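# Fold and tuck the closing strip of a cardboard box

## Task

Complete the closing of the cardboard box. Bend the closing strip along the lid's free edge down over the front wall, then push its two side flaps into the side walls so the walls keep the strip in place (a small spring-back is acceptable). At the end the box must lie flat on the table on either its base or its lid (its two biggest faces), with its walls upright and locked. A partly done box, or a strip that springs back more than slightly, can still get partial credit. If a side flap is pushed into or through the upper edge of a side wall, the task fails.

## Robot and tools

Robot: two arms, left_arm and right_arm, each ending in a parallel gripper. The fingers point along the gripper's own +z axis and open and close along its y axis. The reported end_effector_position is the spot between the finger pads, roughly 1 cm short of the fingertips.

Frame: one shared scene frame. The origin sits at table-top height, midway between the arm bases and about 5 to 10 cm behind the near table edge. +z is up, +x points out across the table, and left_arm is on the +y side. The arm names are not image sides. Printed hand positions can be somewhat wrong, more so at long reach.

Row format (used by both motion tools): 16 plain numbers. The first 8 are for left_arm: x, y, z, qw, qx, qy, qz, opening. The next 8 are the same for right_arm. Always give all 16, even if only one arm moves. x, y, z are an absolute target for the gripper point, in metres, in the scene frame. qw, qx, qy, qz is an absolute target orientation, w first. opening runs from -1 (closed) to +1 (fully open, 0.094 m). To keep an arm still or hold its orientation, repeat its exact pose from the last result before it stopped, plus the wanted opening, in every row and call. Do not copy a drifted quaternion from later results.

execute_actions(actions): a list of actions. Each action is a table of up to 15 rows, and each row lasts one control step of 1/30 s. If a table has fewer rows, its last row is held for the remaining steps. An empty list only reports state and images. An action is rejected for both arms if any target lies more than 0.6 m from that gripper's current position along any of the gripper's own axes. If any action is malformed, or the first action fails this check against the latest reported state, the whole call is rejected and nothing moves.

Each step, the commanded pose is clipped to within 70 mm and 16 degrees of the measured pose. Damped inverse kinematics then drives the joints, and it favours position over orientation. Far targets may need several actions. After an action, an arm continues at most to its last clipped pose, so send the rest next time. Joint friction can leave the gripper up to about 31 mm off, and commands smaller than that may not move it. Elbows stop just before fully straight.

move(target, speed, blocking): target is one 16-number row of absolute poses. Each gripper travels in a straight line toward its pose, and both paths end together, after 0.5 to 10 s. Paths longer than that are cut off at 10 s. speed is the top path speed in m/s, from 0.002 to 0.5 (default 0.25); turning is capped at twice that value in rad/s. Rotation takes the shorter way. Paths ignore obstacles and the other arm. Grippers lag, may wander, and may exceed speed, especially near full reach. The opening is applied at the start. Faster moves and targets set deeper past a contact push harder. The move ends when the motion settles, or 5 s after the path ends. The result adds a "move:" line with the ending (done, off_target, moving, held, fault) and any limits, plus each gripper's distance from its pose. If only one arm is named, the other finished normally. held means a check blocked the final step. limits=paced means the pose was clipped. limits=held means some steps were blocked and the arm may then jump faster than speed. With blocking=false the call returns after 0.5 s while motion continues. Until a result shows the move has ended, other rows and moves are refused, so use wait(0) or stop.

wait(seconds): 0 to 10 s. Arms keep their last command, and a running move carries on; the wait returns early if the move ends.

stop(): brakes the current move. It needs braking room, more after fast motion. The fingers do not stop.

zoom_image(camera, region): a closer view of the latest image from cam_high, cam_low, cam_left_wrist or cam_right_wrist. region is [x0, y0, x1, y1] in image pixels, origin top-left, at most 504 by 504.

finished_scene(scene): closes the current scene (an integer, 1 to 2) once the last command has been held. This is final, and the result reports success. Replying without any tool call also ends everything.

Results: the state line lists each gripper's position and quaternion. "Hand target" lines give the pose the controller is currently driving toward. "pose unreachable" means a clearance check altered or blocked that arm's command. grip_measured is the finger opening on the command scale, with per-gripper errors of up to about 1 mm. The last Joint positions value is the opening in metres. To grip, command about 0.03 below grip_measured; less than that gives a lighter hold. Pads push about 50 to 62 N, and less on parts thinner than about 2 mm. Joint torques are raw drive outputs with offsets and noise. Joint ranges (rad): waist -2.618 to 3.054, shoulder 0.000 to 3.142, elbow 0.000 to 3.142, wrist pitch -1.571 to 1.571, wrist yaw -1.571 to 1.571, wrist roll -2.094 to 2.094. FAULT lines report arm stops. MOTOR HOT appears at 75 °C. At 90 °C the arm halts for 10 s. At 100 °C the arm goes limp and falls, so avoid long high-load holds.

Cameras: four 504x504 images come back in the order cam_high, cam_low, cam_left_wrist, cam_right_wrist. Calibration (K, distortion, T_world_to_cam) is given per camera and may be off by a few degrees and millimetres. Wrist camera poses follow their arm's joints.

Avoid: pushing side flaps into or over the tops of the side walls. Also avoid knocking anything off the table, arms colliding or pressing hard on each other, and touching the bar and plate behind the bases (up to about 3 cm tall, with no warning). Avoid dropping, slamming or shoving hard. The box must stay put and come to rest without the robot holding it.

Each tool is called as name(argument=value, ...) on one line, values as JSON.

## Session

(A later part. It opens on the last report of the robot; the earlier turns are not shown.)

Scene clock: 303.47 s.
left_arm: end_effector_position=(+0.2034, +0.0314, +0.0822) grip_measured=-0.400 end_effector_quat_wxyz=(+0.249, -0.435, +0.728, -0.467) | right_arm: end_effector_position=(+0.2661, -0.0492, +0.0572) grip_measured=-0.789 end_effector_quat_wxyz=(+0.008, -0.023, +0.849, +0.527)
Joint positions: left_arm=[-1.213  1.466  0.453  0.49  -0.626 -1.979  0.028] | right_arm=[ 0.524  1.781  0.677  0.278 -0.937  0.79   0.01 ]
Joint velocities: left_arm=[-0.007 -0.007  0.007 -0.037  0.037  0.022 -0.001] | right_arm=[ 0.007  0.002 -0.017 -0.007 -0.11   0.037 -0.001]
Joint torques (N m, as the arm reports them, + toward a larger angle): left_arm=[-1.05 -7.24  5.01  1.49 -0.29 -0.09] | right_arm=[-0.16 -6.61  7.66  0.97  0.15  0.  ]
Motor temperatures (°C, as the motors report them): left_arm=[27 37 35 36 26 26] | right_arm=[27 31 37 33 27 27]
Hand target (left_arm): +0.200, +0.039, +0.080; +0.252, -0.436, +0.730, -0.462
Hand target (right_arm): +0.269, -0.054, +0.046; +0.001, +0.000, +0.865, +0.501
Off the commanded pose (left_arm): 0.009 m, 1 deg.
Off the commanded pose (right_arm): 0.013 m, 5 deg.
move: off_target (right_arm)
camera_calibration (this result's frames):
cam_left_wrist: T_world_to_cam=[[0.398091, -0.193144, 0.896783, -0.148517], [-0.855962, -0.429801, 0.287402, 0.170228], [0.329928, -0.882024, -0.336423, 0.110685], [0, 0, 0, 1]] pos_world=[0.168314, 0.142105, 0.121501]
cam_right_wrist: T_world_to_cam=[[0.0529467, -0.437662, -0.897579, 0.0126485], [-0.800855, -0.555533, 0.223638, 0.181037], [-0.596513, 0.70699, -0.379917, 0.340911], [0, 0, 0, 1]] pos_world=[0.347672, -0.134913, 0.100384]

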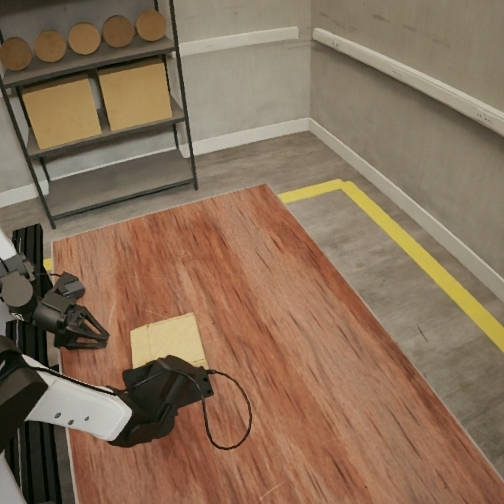

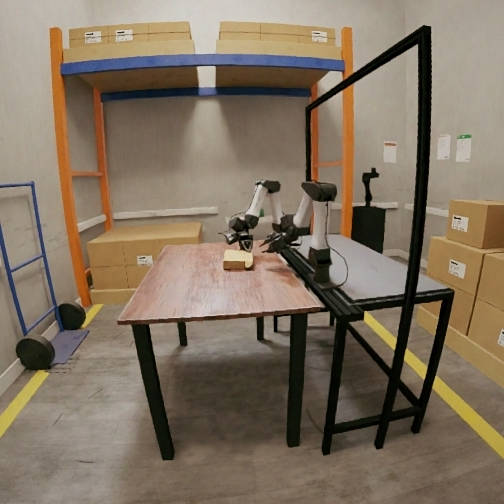

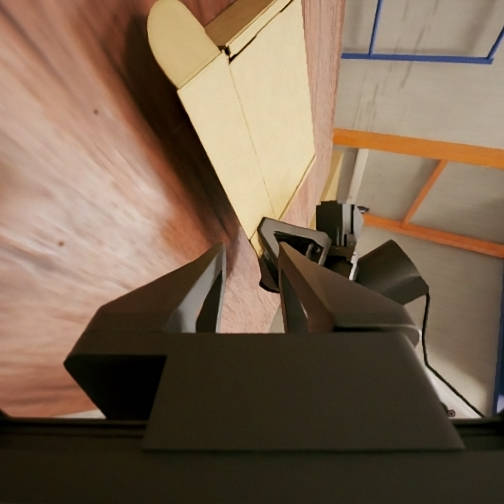

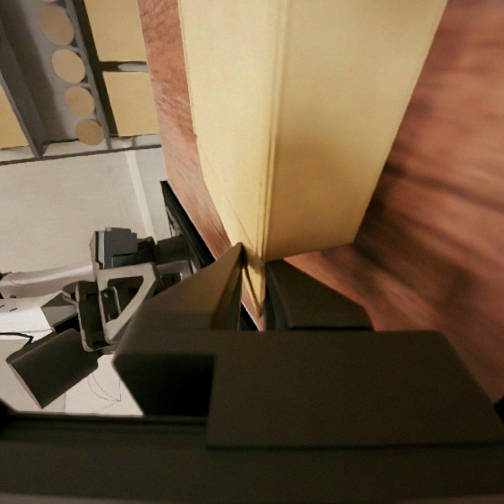

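move(target=[0.2,0.14,0.12,0,0,0.924,-0.383,0.2, 0.266,-0.049,0.057,0.008,-0.023,0.849,0.527,-0.82], speed=0.3)

move(target=[0.265,0.095,0.08,0,0,0.924,-0.383,0.2, 0.266,-0.049,0.057,0.008,-0.023,0.849,0.527,-0.82], speed=0.1)

Scene clock: 311.90 s.
left_arm: end_effector_position=(+0.1974, +0.1372, +0.1223) grip_measured=+0.198 end_effector_quat_wxyz=(+0.008, -0.001, +0.921, -0.388) | right_arm: end_effector_position=(+0.2662, -0.0466, +0.0626) grip_measured=-0.814 end_effector_quat_wxyz=(+0.011, -0.033, +0.842, +0.538)
Joint positions: left_arm=[-0.313  1.236  0.788 -0.719  0.764 -0.512  0.056] | right_arm=[ 0.524  1.781  0.677  0.304 -0.959  0.789  0.009]
Joint velocities: left_arm=[-0.012  0.017 -0.002 -0.022  0.037  0.007  0.001] | right_arm=[-0.027 -0.007 -0.007  0.125 -0.022  0.022 -0.   ]
Joint torques (N m, as the arm reports them, + toward a larger angle): left_arm=[ 0.42 -2.3   8.4   0.86  0.35  0.04] | right_arm=[-0.07 -7.22  5.91  1.43 -0.09 -0.03]
Motor temperatures (°C, as the motors report them): left_arm=[27 36 35 35 26 26] | right_arm=[27 31 37 33 27 27]
Hand target (left_arm): +0.199, +0.138, +0.122; -0.001, -0.005, +0.922, -0.388
Hand target (right_arm): +0.266, -0.049, +0.057; +0.008, -0.023, +0.849, +0.527
Off the commanded pose (left_arm): 0.004 m, 1 deg.
Off the commanded pose (right_arm): 0.006 m, 2 deg.
move: done
camera_calibration (this result's frames):
cam_left_wrist: T_world_to_cam=[[-0.0130818, -0.699027, 0.714976, 0.0111376], [-0.819713, 0.416981, 0.392681, 0.0627921], [-0.572626, -0.580938, -0.578456, 0.385955], [0, 0, 0, 1]] pos_world=[0.272625, 0.205818, 0.190637]
cam_right_wrist: T_world_to_cam=[[0.0739378, -0.412974, -0.907737, 0.014737], [-0.795764, -0.57305, 0.195891, 0.180945], [-0.601077, 0.70786, -0.371, 0.341909], [0, 0, 0, 1]] pos_world=[0.348414, -0.132247, 0.10478]

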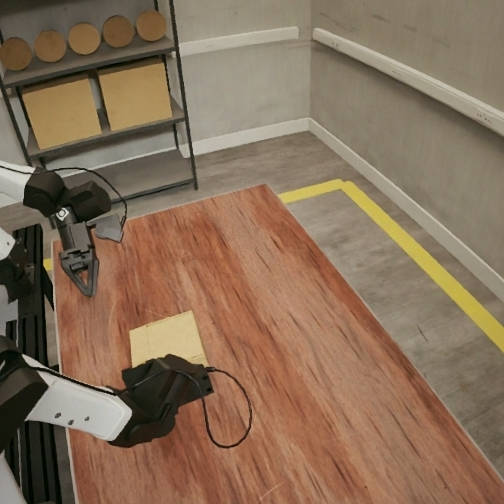

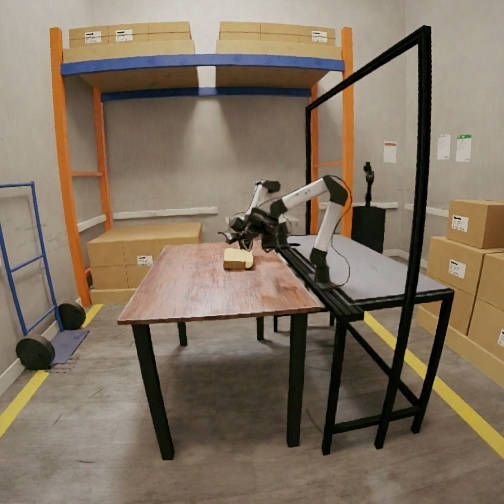

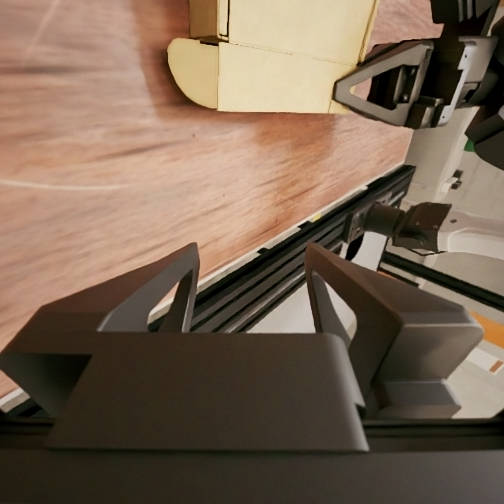

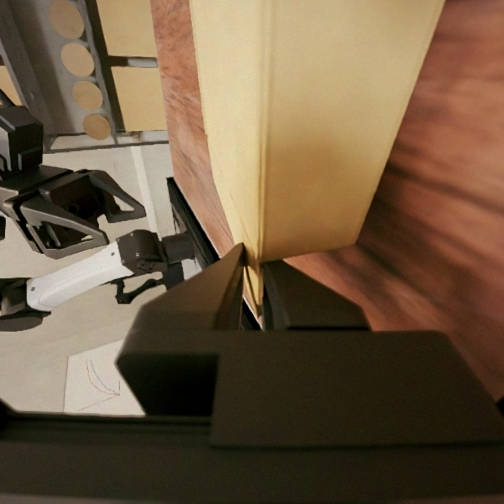

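Scene clock: 313.30 s.
left_arm: end_effector_position=(+0.2591, +0.0994, +0.0803) grip_measured=+0.198 end_effector_quat_wxyz=(-0.004, +0.000, +0.923, -0.385) | right_arm: end_effector_position=(+0.2667, -0.0460, +0.0639) grip_measured=-0.815 end_effector_quat_wxyz=(+0.013, -0.036, +0.840, +0.541)
Joint positions: left_arm=[-0.366  1.596  0.925 -0.483  0.749 -0.564  0.056] | right_arm=[ 0.524  1.781  0.677  0.312 -0.963  0.789  0.009]
Joint velocities: left_arm=[-0.007  0.022 -0.012  0.022  0.007 -0.066 -0.   ] | right_arm=[ 0.002 -0.002  0.002  0.051  0.022  0.037  0.001]
Joint torques (N m, as the arm reports them, + toward a larger angle): left_arm=[-0.81 -5.79  8.01  1.1   0.22 -0.1 ] | right_arm=[-0.07 -7.25  5.89  1.38 -0.09  0.03]
Motor temperatures (°C, as the motors report them): left_arm=[27 36 35 35 26 26] | right_arm=[27 32 37 33 27 27]
Hand target (left_arm): +0.265, +0.097, +0.079; -0.000, -0.000, +0.924, -0.382
Hand target (right_arm): +0.266, -0.049, +0.057; +0.008, -0.023, +0.849, +0.528
Off the commanded pose (left_arm): 0.007 m, 1 deg.
Off the commanded pose (right_arm): 0.008 m, 2 deg.
move: done
camera_calibration (this result's frames):
cam_left_wrist: T_world_to_cam=[[-0.0062205, -0.703695, 0.710475, 0.0145473], [-0.806218, 0.423852, 0.412748, 0.139922], [-0.591585, -0.570231, -0.569968, 0.378196], [0, 0, 0, 1]] pos_world=[0.336634, 0.166589, 0.147471]
cam_right_wrist: T_world_to_cam=[[0.0806907, -0.407091, -0.909816, 0.0148277], [-0.79546, -0.576326, 0.187325, 0.181715], [-0.600609, 0.708608, -0.370329, 0.342101], [0, 0, 0, 1]] pos_world=[0.34882, -0.131652, 0.106141]

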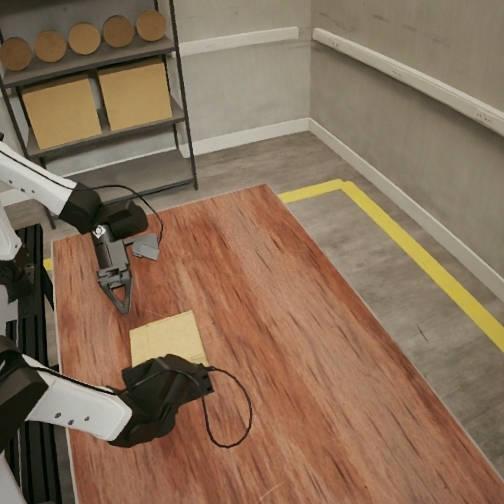

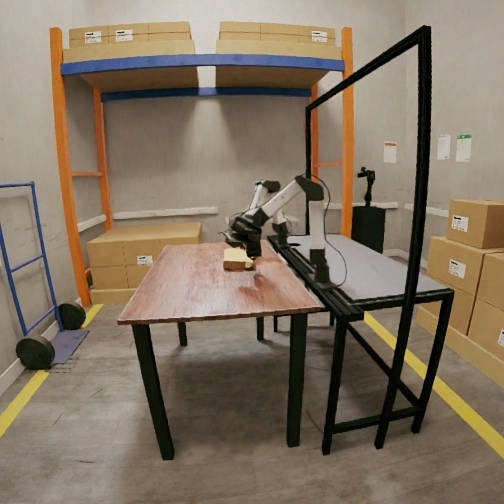

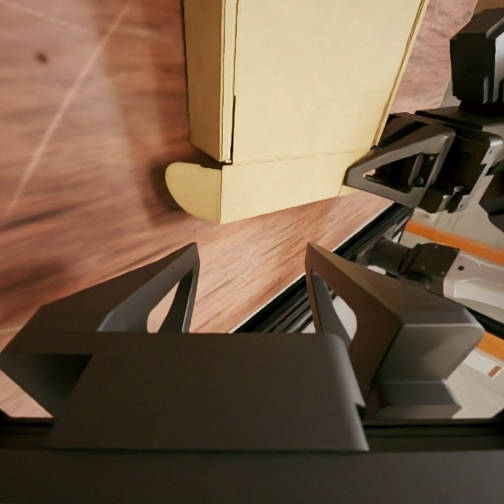

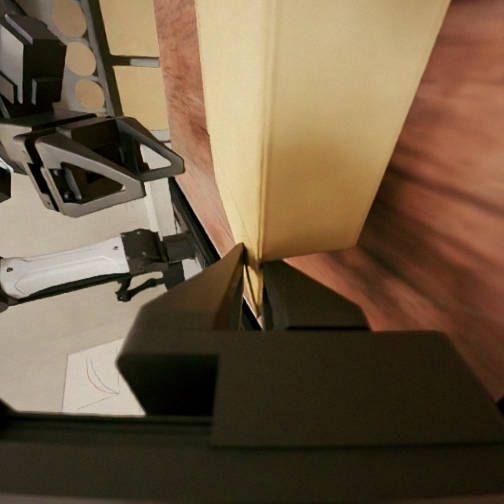

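move(target=[0.26,0.15,0.14,0,0,0.866,-0.5,0.2, 0.266,-0.049,0.11,0,0,0.766,0.643,-0.86], speed=0.07)

Scene clock: 319.60 s.
left_arm: end_effector_position=(+0.2585, +0.1480, +0.1301) grip_measured=+0.198 end_effector_quat_wxyz=(-0.010, -0.003, +0.868, -0.497) | right_arm: end_effector_position=(+0.2711, -0.0449, +0.1137) grip_measured=-0.858 end_effector_quat_wxyz=(+0.008, -0.004, +0.767, +0.642)
Joint positions: left_arm=[-0.102  1.536  0.937 -0.719  1.07  -0.289  0.056] | right_arm=[ 0.487  1.781  0.569  0.831 -1.105  1.191  0.007]
Joint velocities: left_arm=[-0.002 -0.002  0.002 -0.081  0.007  0.051  0.   ] | right_arm=[ 0.017 -0.012 -0.017  0.022  0.022  0.095 -0.   ]
Joint torques (N m, as the arm reports them, + toward a larger angle): left_arm=[ 0.49 -8.09  7.89  0.6   0.49  0.04] | right_arm=[-0.74 -7.28  3.67  2.05 -0.36 -0.04]
Motor temperatures (°C, as the motors report them): left_arm=[27 36 35 35 26 26] | right_arm=[27 32 37 34 27 27]
Hand target (left_arm): +0.260, +0.150, +0.141; +0.001, +0.000, +0.865, -0.502
Hand target (right_arm): +0.265, -0.050, +0.110; +0.001, -0.000, +0.767, +0.642
Off the commanded pose (left_arm): 0.010 m, 1 deg.
Off the commanded pose (right_arm): 0.008 m, 1 deg.
move: done
camera_calibration (this result's frames):
cam_left_wrist: T_world_to_cam=[[0.00669847, -0.506305, 0.862329, -0.0389434], [-0.802726, 0.511517, 0.306566, 0.0981961], [-0.596311, -0.694267, -0.402997, 0.431755], [0, 0, 0, 1]] pos_world=[0.336546, 0.229807, 0.177475]
cam_right_wrist: T_world_to_cam=[[0.0224186, -0.170796, -0.985051, 0.0951855], [-0.811795, -0.578188, 0.0817751, 0.192906], [-0.583512, 0.797827, -0.151613, 0.336909], [0, 0, 0, 1]] pos_world=[0.351057, -0.141002, 0.129068]

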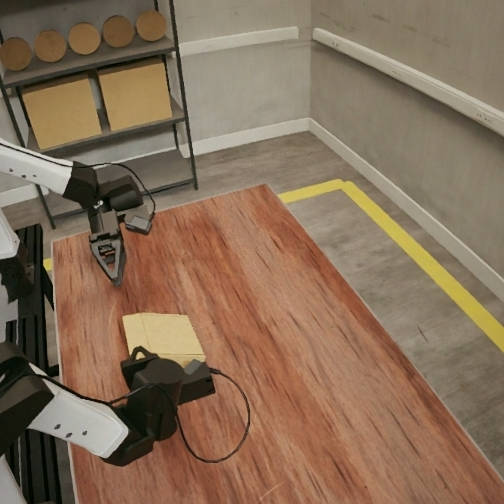

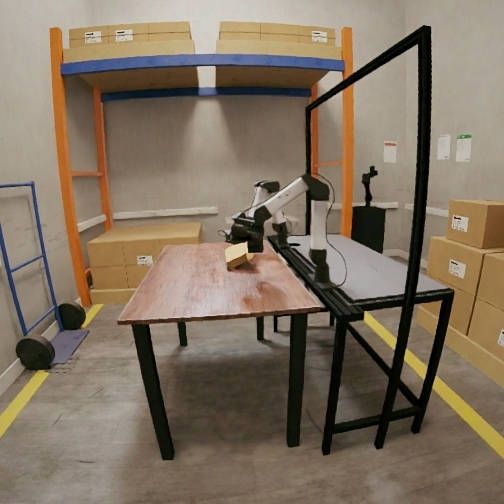

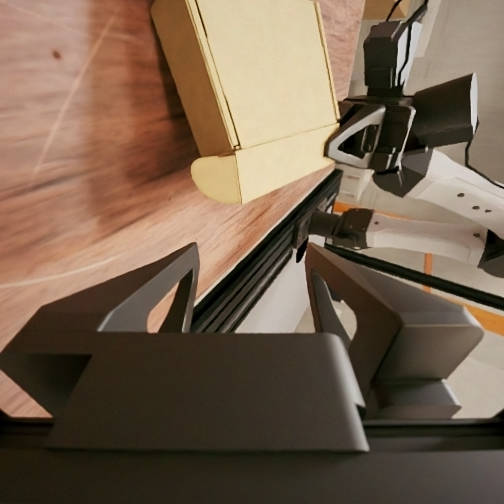

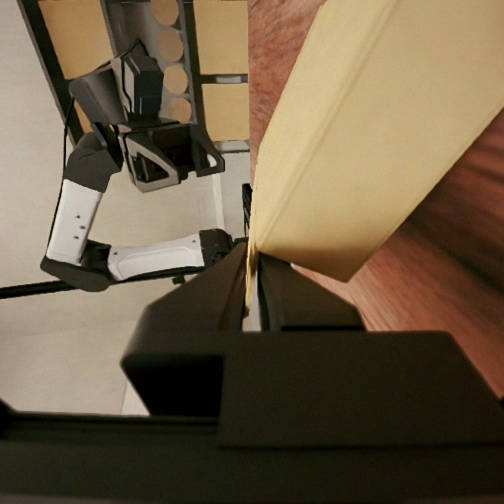

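move(target=[0.26,0.15,0.14,0,0,0.866,-0.5,0.2, 0.266,-0.049,0.088,-0.159,0.146,0.719,0.66,-0.95], speed=0.07)

Scene clock: 330.07 s.
left_arm: end_effector_position=(+0.2578, +0.1480, +0.1300) grip_measured=+0.198 end_effector_quat_wxyz=(-0.011, -0.003, +0.868, -0.497) | right_arm: end_effector_position=(+0.2757, -0.0423, +0.1000) grip_measured=-0.943 end_effector_quat_wxyz=(-0.140, +0.128, +0.718, +0.669)
Joint positions: left_arm=[-0.102  1.536  0.937 -0.723  1.07  -0.285  0.056] | right_arm=[ 0.472  2.026  0.569  1.309 -1.182  1.797  0.003]
Joint velocities: left_arm=[ 0.007 -0.002 -0.007  0.037  0.022 -0.022  0.001] | right_arm=[-0.012  0.007  0.002  0.051  0.007  0.051  0.   ]
Joint torques (N m, as the arm reports them, + toward a larger angle): left_arm=[ 0.43 -8.02  7.88  0.59  0.46  0.04] | right_arm=[-0.78 -6.62  1.4   2.06 -0.23  0.02]
Motor temperatures (°C, as the motors report them): left_arm=[27 37 36 34 26 26] | right_arm=[27 32 36 35 27 27]
Hand target (left_arm): +0.260, +0.150, +0.140; +0.000, +0.000, +0.866, -0.500
Hand target (right_arm): +0.266, -0.049, +0.088; -0.158, +0.146, +0.720, +0.660
Off the commanded pose (left_arm): 0.010 m, 1 deg.
Off the commanded pose (right_arm): 0.017 m, 3 deg.
move: off_target (right_arm)
camera_calibration (this result's frames):
cam_left_wrist: T_world_to_cam=[[0.0073233, -0.506471, 0.862226, -0.0389496], [-0.801502, 0.51262, 0.30792, 0.0970141], [-0.597947, -0.693331, -0.402183, 0.431553], [0, 0, 0, 1]] pos_world=[0.336088, 0.229751, 0.177274]
cam_right_wrist: T_world_to_cam=[[-0.365612, -0.06527, -0.928476, 0.187801], [-0.735854, -0.59057, 0.331278, 0.152839], [-0.569952, 0.804343, 0.16789, 0.300059], [0, 0, 0, 1]] pos_world=[0.352149, -0.13883, 0.0733598]

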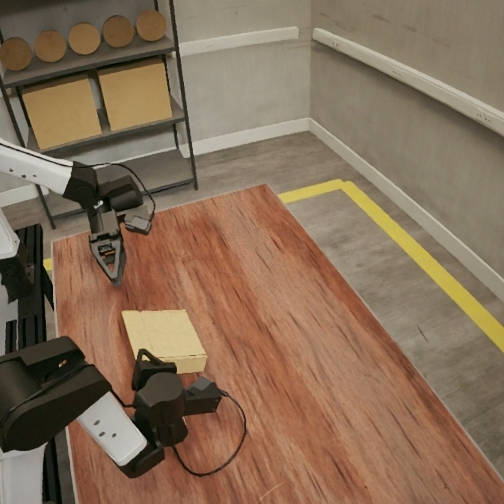

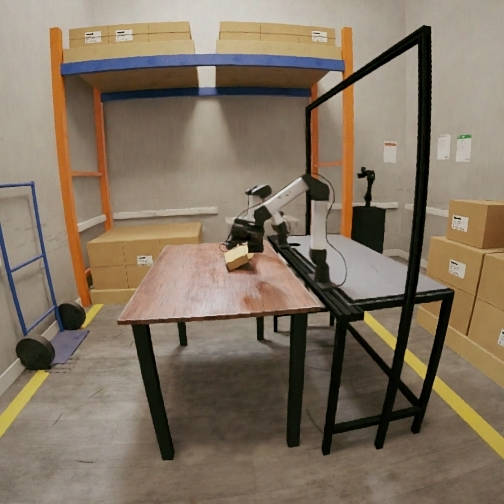

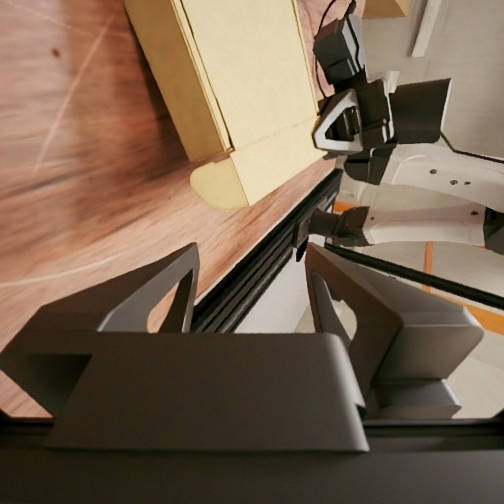

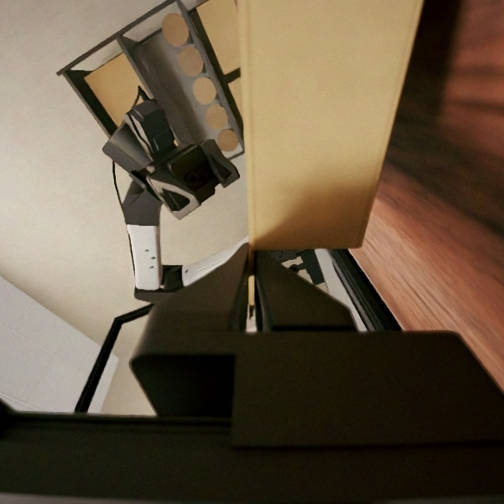

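move(target=[0.277,0.111,0.105,-0.165,-0.095,0.85,-0.491,0.2, 0.2757,-0.0423,0.1,-0.14,0.128,0.718,0.669,-0.97], speed=0.1)

Scene clock: 339.53 s.
left_arm: end_effector_position=(+0.2772, +0.1134, +0.1055) grip_measured=+0.198 end_effector_quat_wxyz=(-0.151, -0.089, +0.854, -0.491) | right_arm: end_effector_position=(+0.2759, -0.0422, +0.1008) grip_measured=-0.954 end_effector_quat_wxyz=(-0.141, +0.128, +0.717, +0.670)
Joint positions: left_arm=[-0.193  1.805  1.125 -0.785  1.118 -0.489  0.056] | right_arm=[ 0.472  2.026  0.569  1.316 -1.182  1.805  0.002]
Joint velocities: left_arm=[-0.002 -0.002  0.042 -0.066  0.007  0.022  0.001] | right_arm=[ 0.007  0.007 -0.012  0.022 -0.037 -0.051  0.   ]
Joint torques (N m, as the arm reports them, + toward a larger angle): left_arm=[-0.72 -7.15  7.58  0.32  0.51 -0.1 ] | right_arm=[-0.28 -7.91  4.36  1.85 -0.11 -0.06]
Motor temperatures (°C, as the motors report them): left_arm=[27 37 36 33 26 26] | right_arm=[27 33 35 36 27 27]
Hand target (left_arm): +0.277, +0.112, +0.105; -0.164, -0.096, +0.850, -0.490
Hand target (right_arm): +0.276, -0.042, +0.100; -0.140, +0.128, +0.718, +0.669
Off the commanded pose (left_arm): 0.002 m, 2 deg.
Off the commanded pose (right_arm): 0.001 m, 0 deg.
move: done
camera_calibration (this result's frames):
cam_left_wrist: T_world_to_cam=[[0.290677, -0.503608, 0.813564, -0.109237], [-0.663609, 0.506433, 0.55059, 0.0746538], [-0.689297, -0.699932, -0.18699, 0.412586], [0, 0, 0, 1]] pos_world=[0.365688, 0.195963, 0.124917]
cam_right_wrist: T_world_to_cam=[[-0.367196, -0.0628876, -0.928015, 0.189099], [-0.735582, -0.591007, 0.331104, 0.152628], [-0.569286, 0.804211, 0.170756, 0.299472], [0, 0, 0, 1]] pos_world=[0.352192, -0.138743, 0.0738146]

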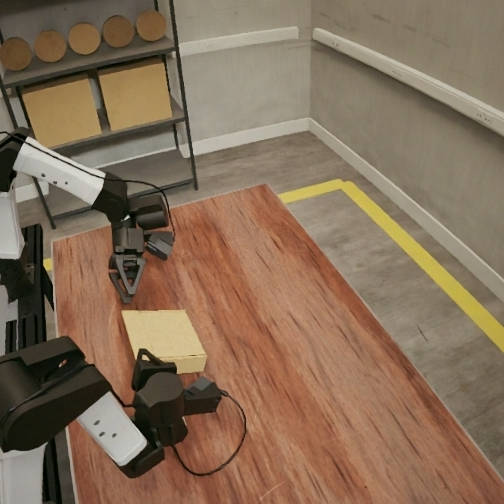

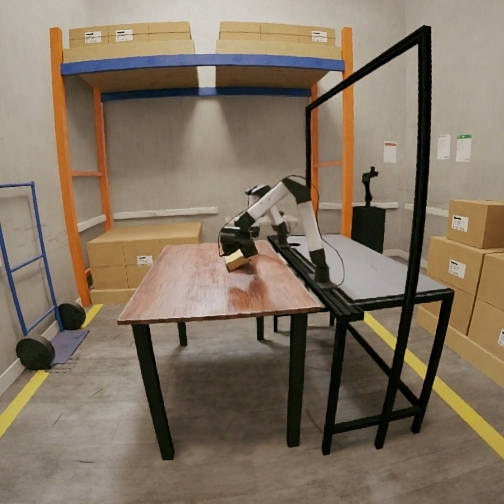

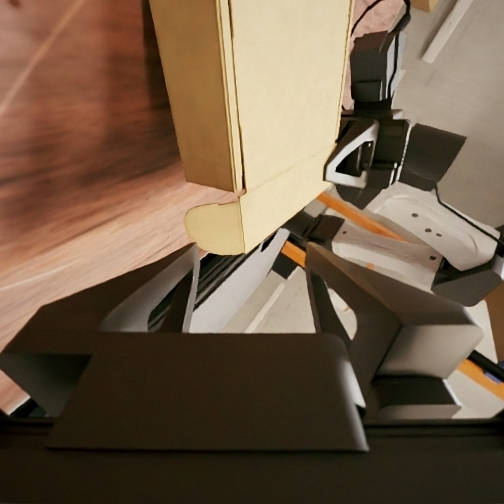

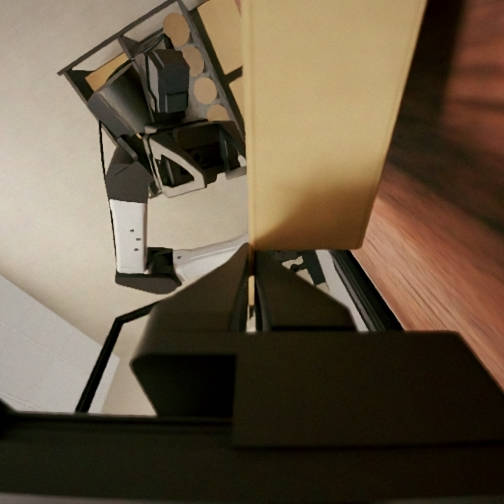

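move(target=[0.268,0.08,0.088,-0.165,-0.095,0.85,-0.491,0.1, 0.2757,-0.0423,0.1,-0.14,0.128,0.718,0.669,-0.97], speed=0.04)

Scene clock: 342.73 s.
left_arm: end_effector_position=(+0.2712, +0.0807, +0.0954) grip_measured=+0.102 end_effector_quat_wxyz=(-0.161, -0.090, +0.849, -0.494) | right_arm: end_effector_position=(+0.2758, -0.0423, +0.1006) grip_measured=-0.954 end_effector_quat_wxyz=(-0.141, +0.129, +0.718, +0.670)
Joint positions: left_arm=[-0.293  1.805  1.065 -0.546  1.116 -0.704  0.052] | right_arm=[ 0.472  2.026  0.569  1.315 -1.183  1.805  0.002]
Joint velocities: left_arm=[-0.002 -0.002 -0.042  0.066  0.022 -0.125 -0.001] | right_arm=[ 0.012 -0.012 -0.012 -0.007 -0.051 -0.066  0.001]
Joint torques (N m, as the arm reports them, + toward a larger angle): left_arm=[-0.98 -8.33  5.12  0.97  0.37 -0.07] | right_arm=[-0.2  -7.72  4.3   1.88 -0.1  -0.09]
Motor temperatures (°C, as the motors report them): left_arm=[27 37 36 33 27 26] | right_arm=[27 33 35 36 27 27]
Hand target (left_arm): +0.268, +0.080, +0.088; -0.166, -0.095, +0.851, -0.490
Hand target (right_arm): +0.276, -0.042, +0.100; -0.140, +0.128, +0.718, +0.669
Off the commanded pose (left_arm): 0.008 m, 1 deg.
Off the commanded pose (right_arm): 0.001 m, 0 deg.
move: done
camera_calibration (this result's frames):
cam_left_wrist: T_world_to_cam=[[0.303172, -0.495791, 0.813805, -0.119789], [-0.649538, 0.517363, 0.557168, 0.0875666], [-0.697271, -0.697515, -0.165185, 0.383574], [0, 0, 0, 1]] pos_world=[0.360649, 0.162855, 0.112056]
cam_right_wrist: T_world_to_cam=[[-0.368492, -0.063542, -0.927457, 0.189151], [-0.734889, -0.591097, 0.332479, 0.152281], [-0.569344, 0.804093, 0.171118, 0.299439], [0, 0, 0, 1]] pos_world=[0.352094, -0.138745, 0.0735601]

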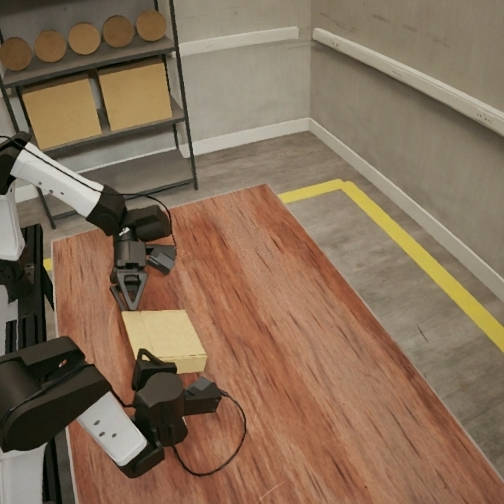

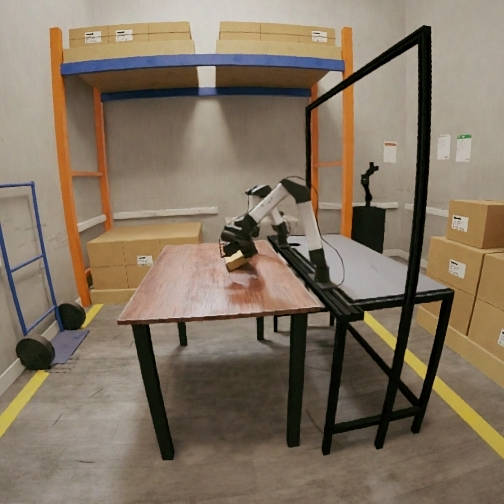

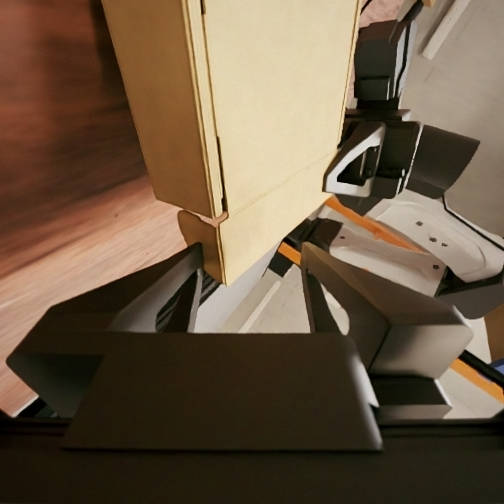

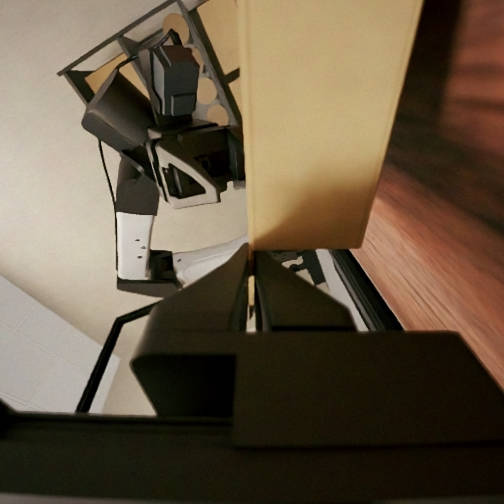

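move(target=[0.266,0.066,0.072,-0.165,-0.095,0.85,-0.491,0.1, 0.2757,-0.0423,0.1,-0.14,0.128,0.718,0.669,-0.97], speed=0.04)

move(target=[0.266,0.058,0.075,-0.146,-0.123,0.752,-0.631,0.1, 0.2757,-0.0423,0.1,-0.14,0.128,0.718,0.669,-0.97], speed=0.08)

Scene clock: 348.33 s.
left_arm: end_effector_position=(+0.2686, +0.0657, +0.0835) grip_measured=+0.102 end_effector_quat_wxyz=(-0.158, -0.087, +0.848, -0.498) | right_arm: end_effector_position=(+0.2759, -0.0423, +0.1006) grip_measured=-0.954 end_effector_quat_wxyz=(-0.141, +0.129, +0.718, +0.670)
Joint positions: left_arm=[-0.339  1.819  1.016 -0.384  1.105 -0.805  0.052] | right_arm=[ 0.472  2.026  0.569  1.315 -1.182  1.805  0.002]
Joint velocities: left_arm=[ 0.017  0.002 -0.002  0.037  0.037 -0.066 -0.   ] | right_arm=[-0.002 -0.012 -0.017 -0.051  0.007  0.051 -0.   ]
Joint torques (N m, as the arm reports them, + toward a larger angle): left_arm=[-0.82 -7.43  5.23  1.11  0.31 -0.11] | right_arm=[-0.16 -7.9   4.35  1.91 -0.14 -0.09]
Motor temperatures (°C, as the motors report them): left_arm=[27 38 36 33 26 26] | right_arm=[27 33 35 37 27 27]
Hand target (left_arm): +0.265, +0.066, +0.072; -0.165, -0.094, +0.850, -0.490
Hand target (right_arm): +0.276, -0.042, +0.100; -0.140, +0.128, +0.718, +0.669
Off the commanded pose (left_arm): 0.012 m, 1 deg.
Off the commanded pose (right_arm): 0.001 m, 0 deg.
move: off_target (left_arm)
camera_calibration (this result's frames):
cam_left_wrist: T_world_to_cam=[[0.296842, -0.490314, 0.819437, -0.115882], [-0.653309, 0.521588, 0.548757, 0.10165], [-0.696471, -0.698239, -0.165497, 0.369173], [0, 0, 0, 1]] pos_world=[0.357926, 0.147933, 0.100274]
cam_right_wrist: T_world_to_cam=[[-0.368492, -0.0632838, -0.927474, 0.189209], [-0.735581, -0.590211, 0.332523, 0.15266], [-0.568449, 0.804765, 0.170938, 0.299351], [0, 0, 0, 1]] pos_world=[0.352181, -0.138832, 0.0735528]

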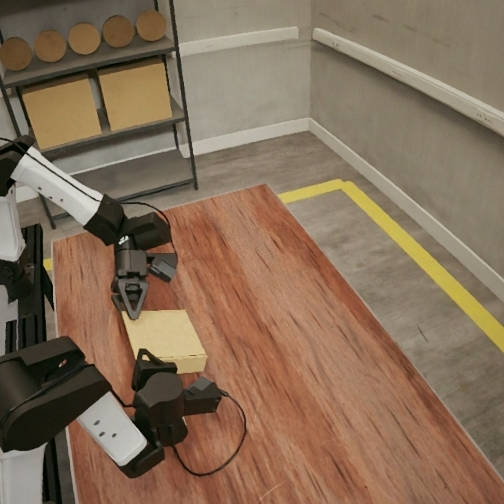

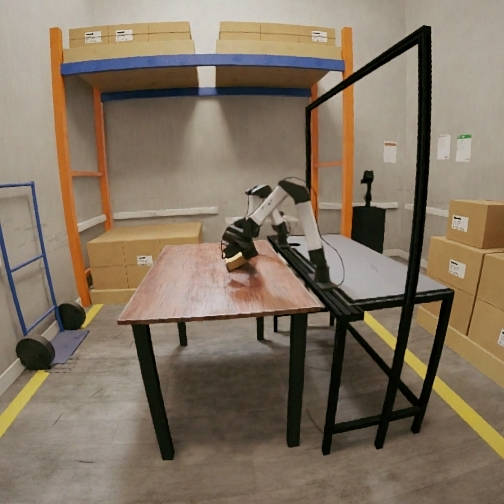

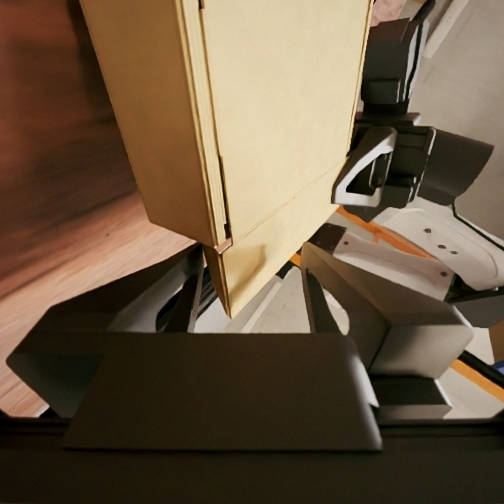

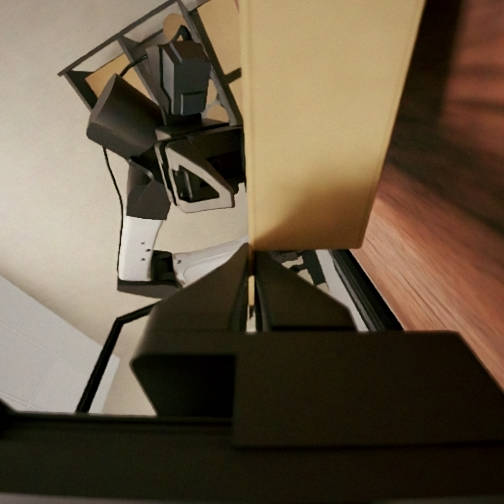

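Scene clock: 351.00 s.
left_arm: end_effector_position=(+0.2670, +0.0569, +0.0802) grip_measured=+0.102 end_effector_quat_wxyz=(-0.144, -0.116, +0.757, -0.627) | right_arm: end_effector_position=(+0.2764, -0.0422, +0.1009) grip_measured=-0.954 end_effector_quat_wxyz=(-0.139, +0.129, +0.717, +0.670)
Joint positions: left_arm=[-0.339  1.924  0.633  0.89   1.237 -1.547  0.052] | right_arm=[ 0.472  2.026  0.569  1.317 -1.179  1.805  0.002]
Joint velocities: left_arm=[-0.007  0.002 -0.002  0.066  0.022 -0.11  -0.   ] | right_arm=[ 0.022 -0.002 -0.012  0.037 -0.037 -0.095 -0.001]
Joint torques (N m, as the arm reports them, + toward a larger angle): left_arm=[-0.14 -7.08  3.96  1.84  0.22 -0.06] | right_arm=[-0.12 -7.65  4.24  1.86 -0.16 -0.08]
Motor temperatures (°C, as the motors report them): left_arm=[27 38 36 34 26 26] | right_arm=[27 33 35 37 27 27]
Hand target (left_arm): +0.264, +0.059, +0.075; -0.148, -0.119, +0.755, -0.628
Hand target (right_arm): +0.276, -0.042, +0.100; -0.140, +0.128, +0.718, +0.669
Off the commanded pose (left_arm): 0.005 m, 1 deg.
Off the commanded pose (right_arm): 0.001 m, 0 deg.
move: done
camera_calibration (this result's frames):
cam_left_wrist: T_world_to_cam=[[0.348224, -0.187817, 0.918403, -0.155831], [-0.715327, 0.579951, 0.389827, 0.13297], [-0.605845, -0.792706, 0.067602, 0.323871], [0, 0, 0, 1]] pos_world=[0.345596, 0.15035, 0.0693864]
cam_right_wrist: T_world_to_cam=[[-0.366548, -0.0618285, -0.928342, 0.189235], [-0.737886, -0.588446, 0.330539, 0.153875], [-0.566716, 0.806169, 0.170071, 0.299237], [0, 0, 0, 1]] pos_world=[0.352489, -0.138988, 0.0739215]

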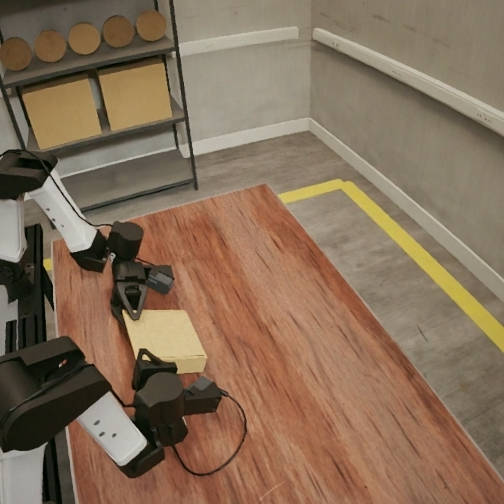

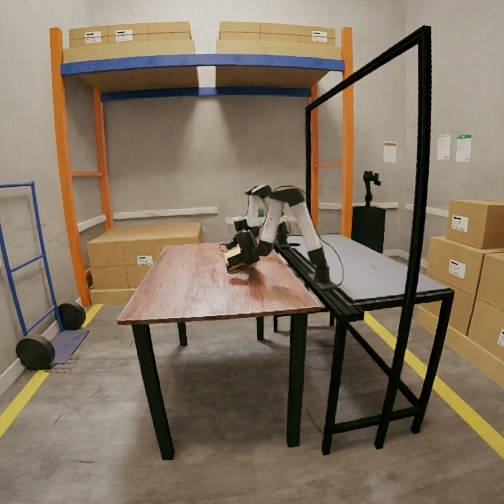

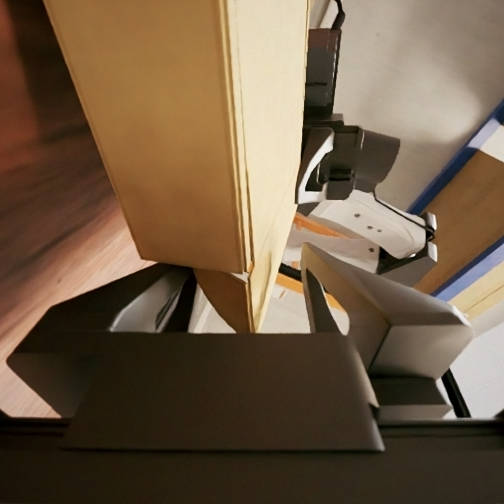

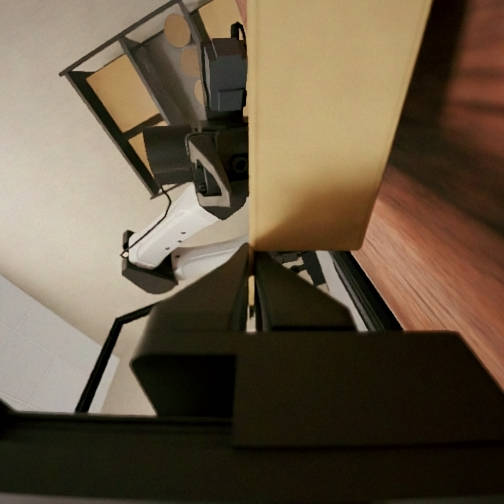

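move(target=[0.267,0.057,0.088,-0.138,-0.131,0.712,-0.676,-0.85, 0.2757,-0.0423,0.1,-0.14,0.128,0.718,0.669,-0.6], speed=0.08)

move(target=[0.267,0.057,0.088,-0.138,-0.131,0.712,-0.676,-0.85, 0.2757,-0.13,0.1,-0.14,0.128,0.718,0.669,-0.6], speed=0.1)

Scene clock: 356.47 s.
left_arm: end_effector_position=(+0.2717, +0.0556, +0.0957) grip_measured=-0.848 end_effector_quat_wxyz=(-0.130, -0.121, +0.714, -0.677) | right_arm: end_effector_position=(+0.2765, -0.0421, +0.0991) grip_measured=-0.602 end_effector_quat_wxyz=(-0.141, +0.133, +0.718, +0.668)
Joint positions: left_arm=[-0.34   2.061  0.584  1.472  1.213 -1.904  0.007] | right_arm=[ 0.473  2.028  0.569  1.308 -1.176  1.804  0.019]
Joint velocities: left_arm=[-0.007  0.007  0.002 -0.022 -0.081 -0.037  0.001] | right_arm=[-0.007 -0.017 -0.007 -0.037 -0.051 -0.007  0.   ]
Joint torques (N m, as the arm reports them, + toward a larger angle): left_arm=[-0.65 -7.33  2.63  1.8  -0.02 -0.05] | right_arm=[-0.09 -8.03  4.2   1.99 -0.18 -0.05]
Motor temperatures (°C, as the motors report them): left_arm=[27 38 35 35 26 26] | right_arm=[27 34 35 37 27 27]
Hand target (left_arm): +0.267, +0.057, +0.088; -0.138, -0.130, +0.714, -0.674
Hand target (right_arm): +0.276, -0.042, +0.100; -0.140, +0.128, +0.718, +0.669
Off the commanded pose (left_arm): 0.009 m, 1 deg.
Off the commanded pose (right_arm): 0.001 m, 1 deg.
move: done
camera_calibration (this result's frames):
cam_left_wrist: T_world_to_cam=[[0.340966, -0.0539422, 0.938527, -0.179361], [-0.748796, 0.588022, 0.305834, 0.147739], [-0.568372, -0.807044, 0.160104, 0.306456], [0, 0, 0, 1]] pos_world=[0.345963, 0.150774, 0.0740871]
cam_right_wrist: T_world_to_cam=[[-0.373859, -0.06519, -0.925192, 0.189195], [-0.73635, -0.585656, 0.338816, 0.153405], [-0.563931, 0.807934, 0.17095, 0.298669], [0, 0, 0, 1]] pos_world=[0.35212, -0.139129, 0.0720077]

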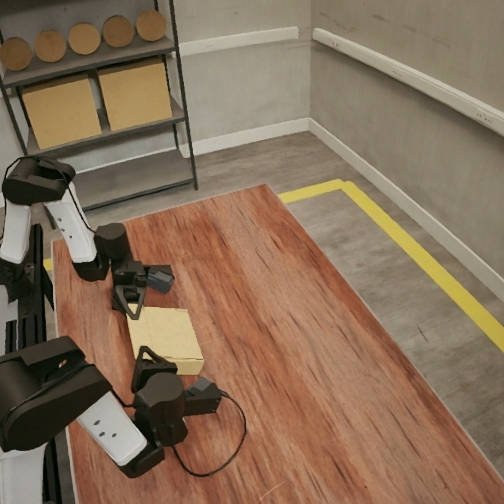

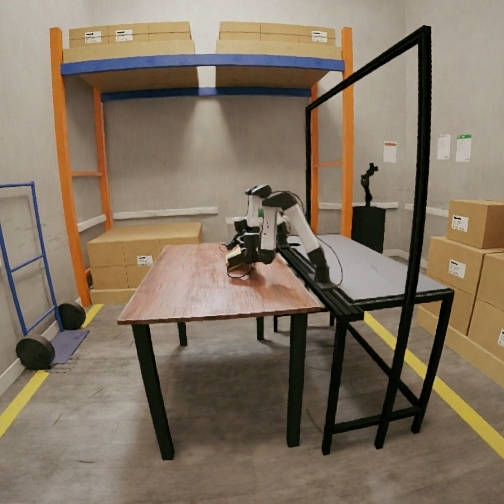

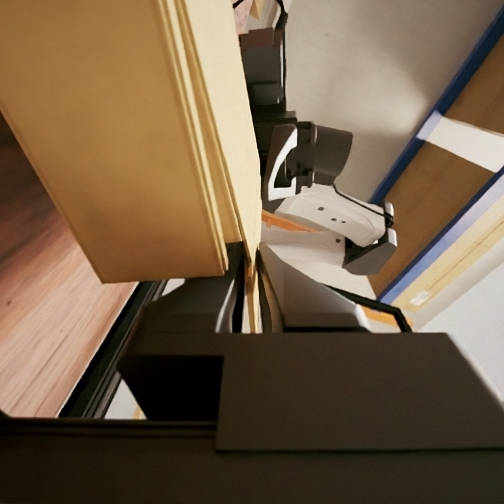

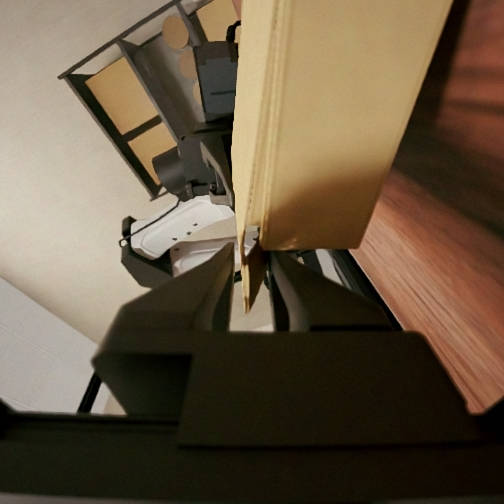

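Scene clock: 358.87 s.
left_arm: end_effector_position=(+0.2717, +0.0555, +0.0992) grip_measured=-0.848 end_effector_quat_wxyz=(-0.129, -0.118, +0.711, -0.681) | right_arm: end_effector_position=(+0.2726, -0.1294, +0.0939) grip_measured=-0.602 end_effector_quat_wxyz=(-0.146, +0.137, +0.719, +0.666)
Joint positions: left_arm=[-0.34   2.061  0.584  1.498  1.213 -1.922  0.007] | right_arm=[ 0.179  1.875  0.513  0.779 -1.459  1.374  0.019]
Joint velocities: left_arm=[-0.012  0.002  0.017 -0.022  0.095  0.081  0.   ] | right_arm=[ 0.022 -0.022 -0.017 -0.11   0.051 -0.066  0.   ]
Joint torques (N m, as the arm reports them, + toward a larger angle): left_arm=[-0.68 -6.67  2.61  1.77 -0.09 -0.07] | right_arm=[-0.74 -7.75  5.58  1.5  -0.47 -0.11]
Motor temperatures (°C, as the motors report them): left_arm=[27 38 35 35 26 26] | right_arm=[27 34 35 37 27 27]
Hand target (left_arm): +0.267, +0.057, +0.089; -0.138, -0.131, +0.712, -0.676
Hand target (right_arm): +0.276, -0.131, +0.100; -0.139, +0.129, +0.719, +0.669
Off the commanded pose (left_arm): 0.012 m, 2 deg.
Off the commanded pose (right_arm): 0.007 m, 1 deg.
move: off_target (left_arm)
camera_calibration (this result's frames):
cam_left_wrist: T_world_to_cam=[[0.33481, -0.0453209, 0.941195, -0.181718], [-0.750655, 0.590937, 0.295484, 0.148164], [-0.569579, -0.805444, 0.163831, 0.305667], [0, 0, 0, 1]] pos_world=[0.346162, 0.150407, 0.0771739]
cam_right_wrist: T_world_to_cam=[[-0.384973, -0.06997, -0.920272, 0.179241], [-0.731086, -0.585466, 0.350346, 0.0987422], [-0.563301, 0.807672, 0.174234, 0.367388], [0, 0, 0, 1]] pos_world=[0.348142, -0.226378, 0.0663444]

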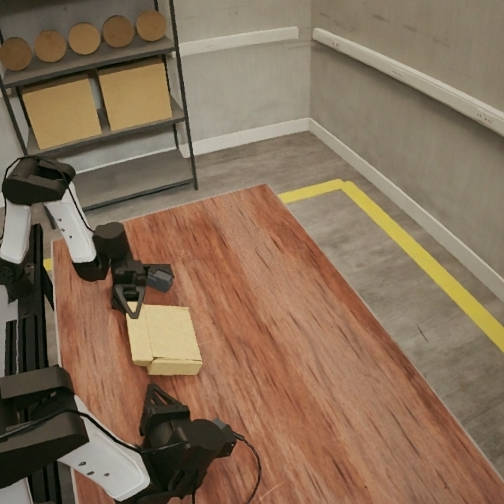

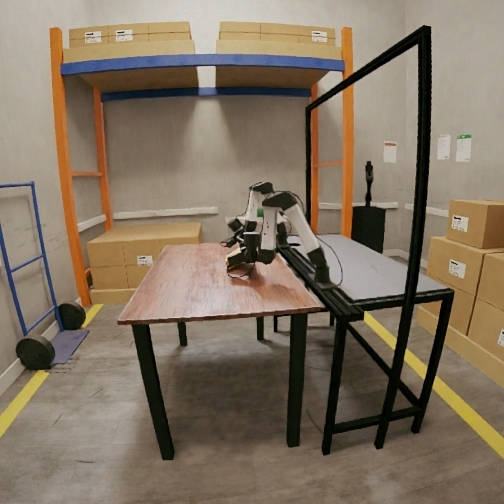

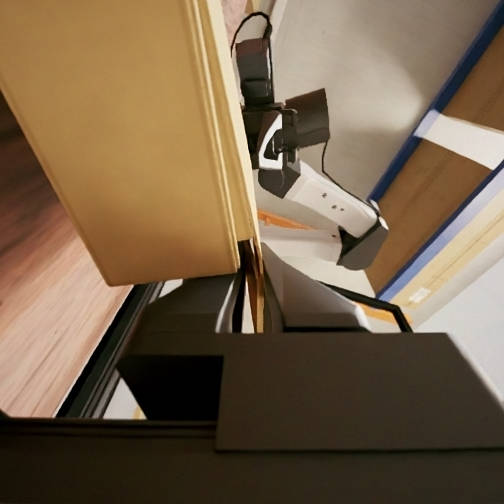

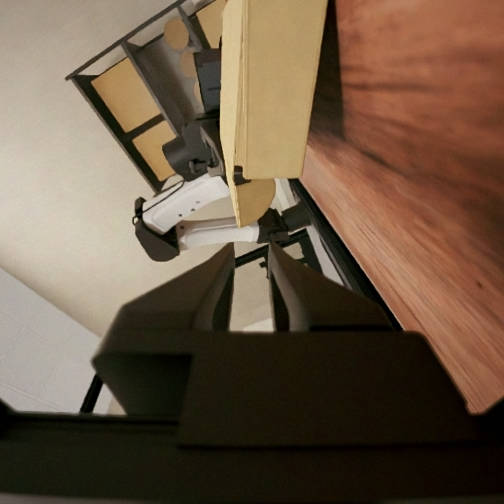

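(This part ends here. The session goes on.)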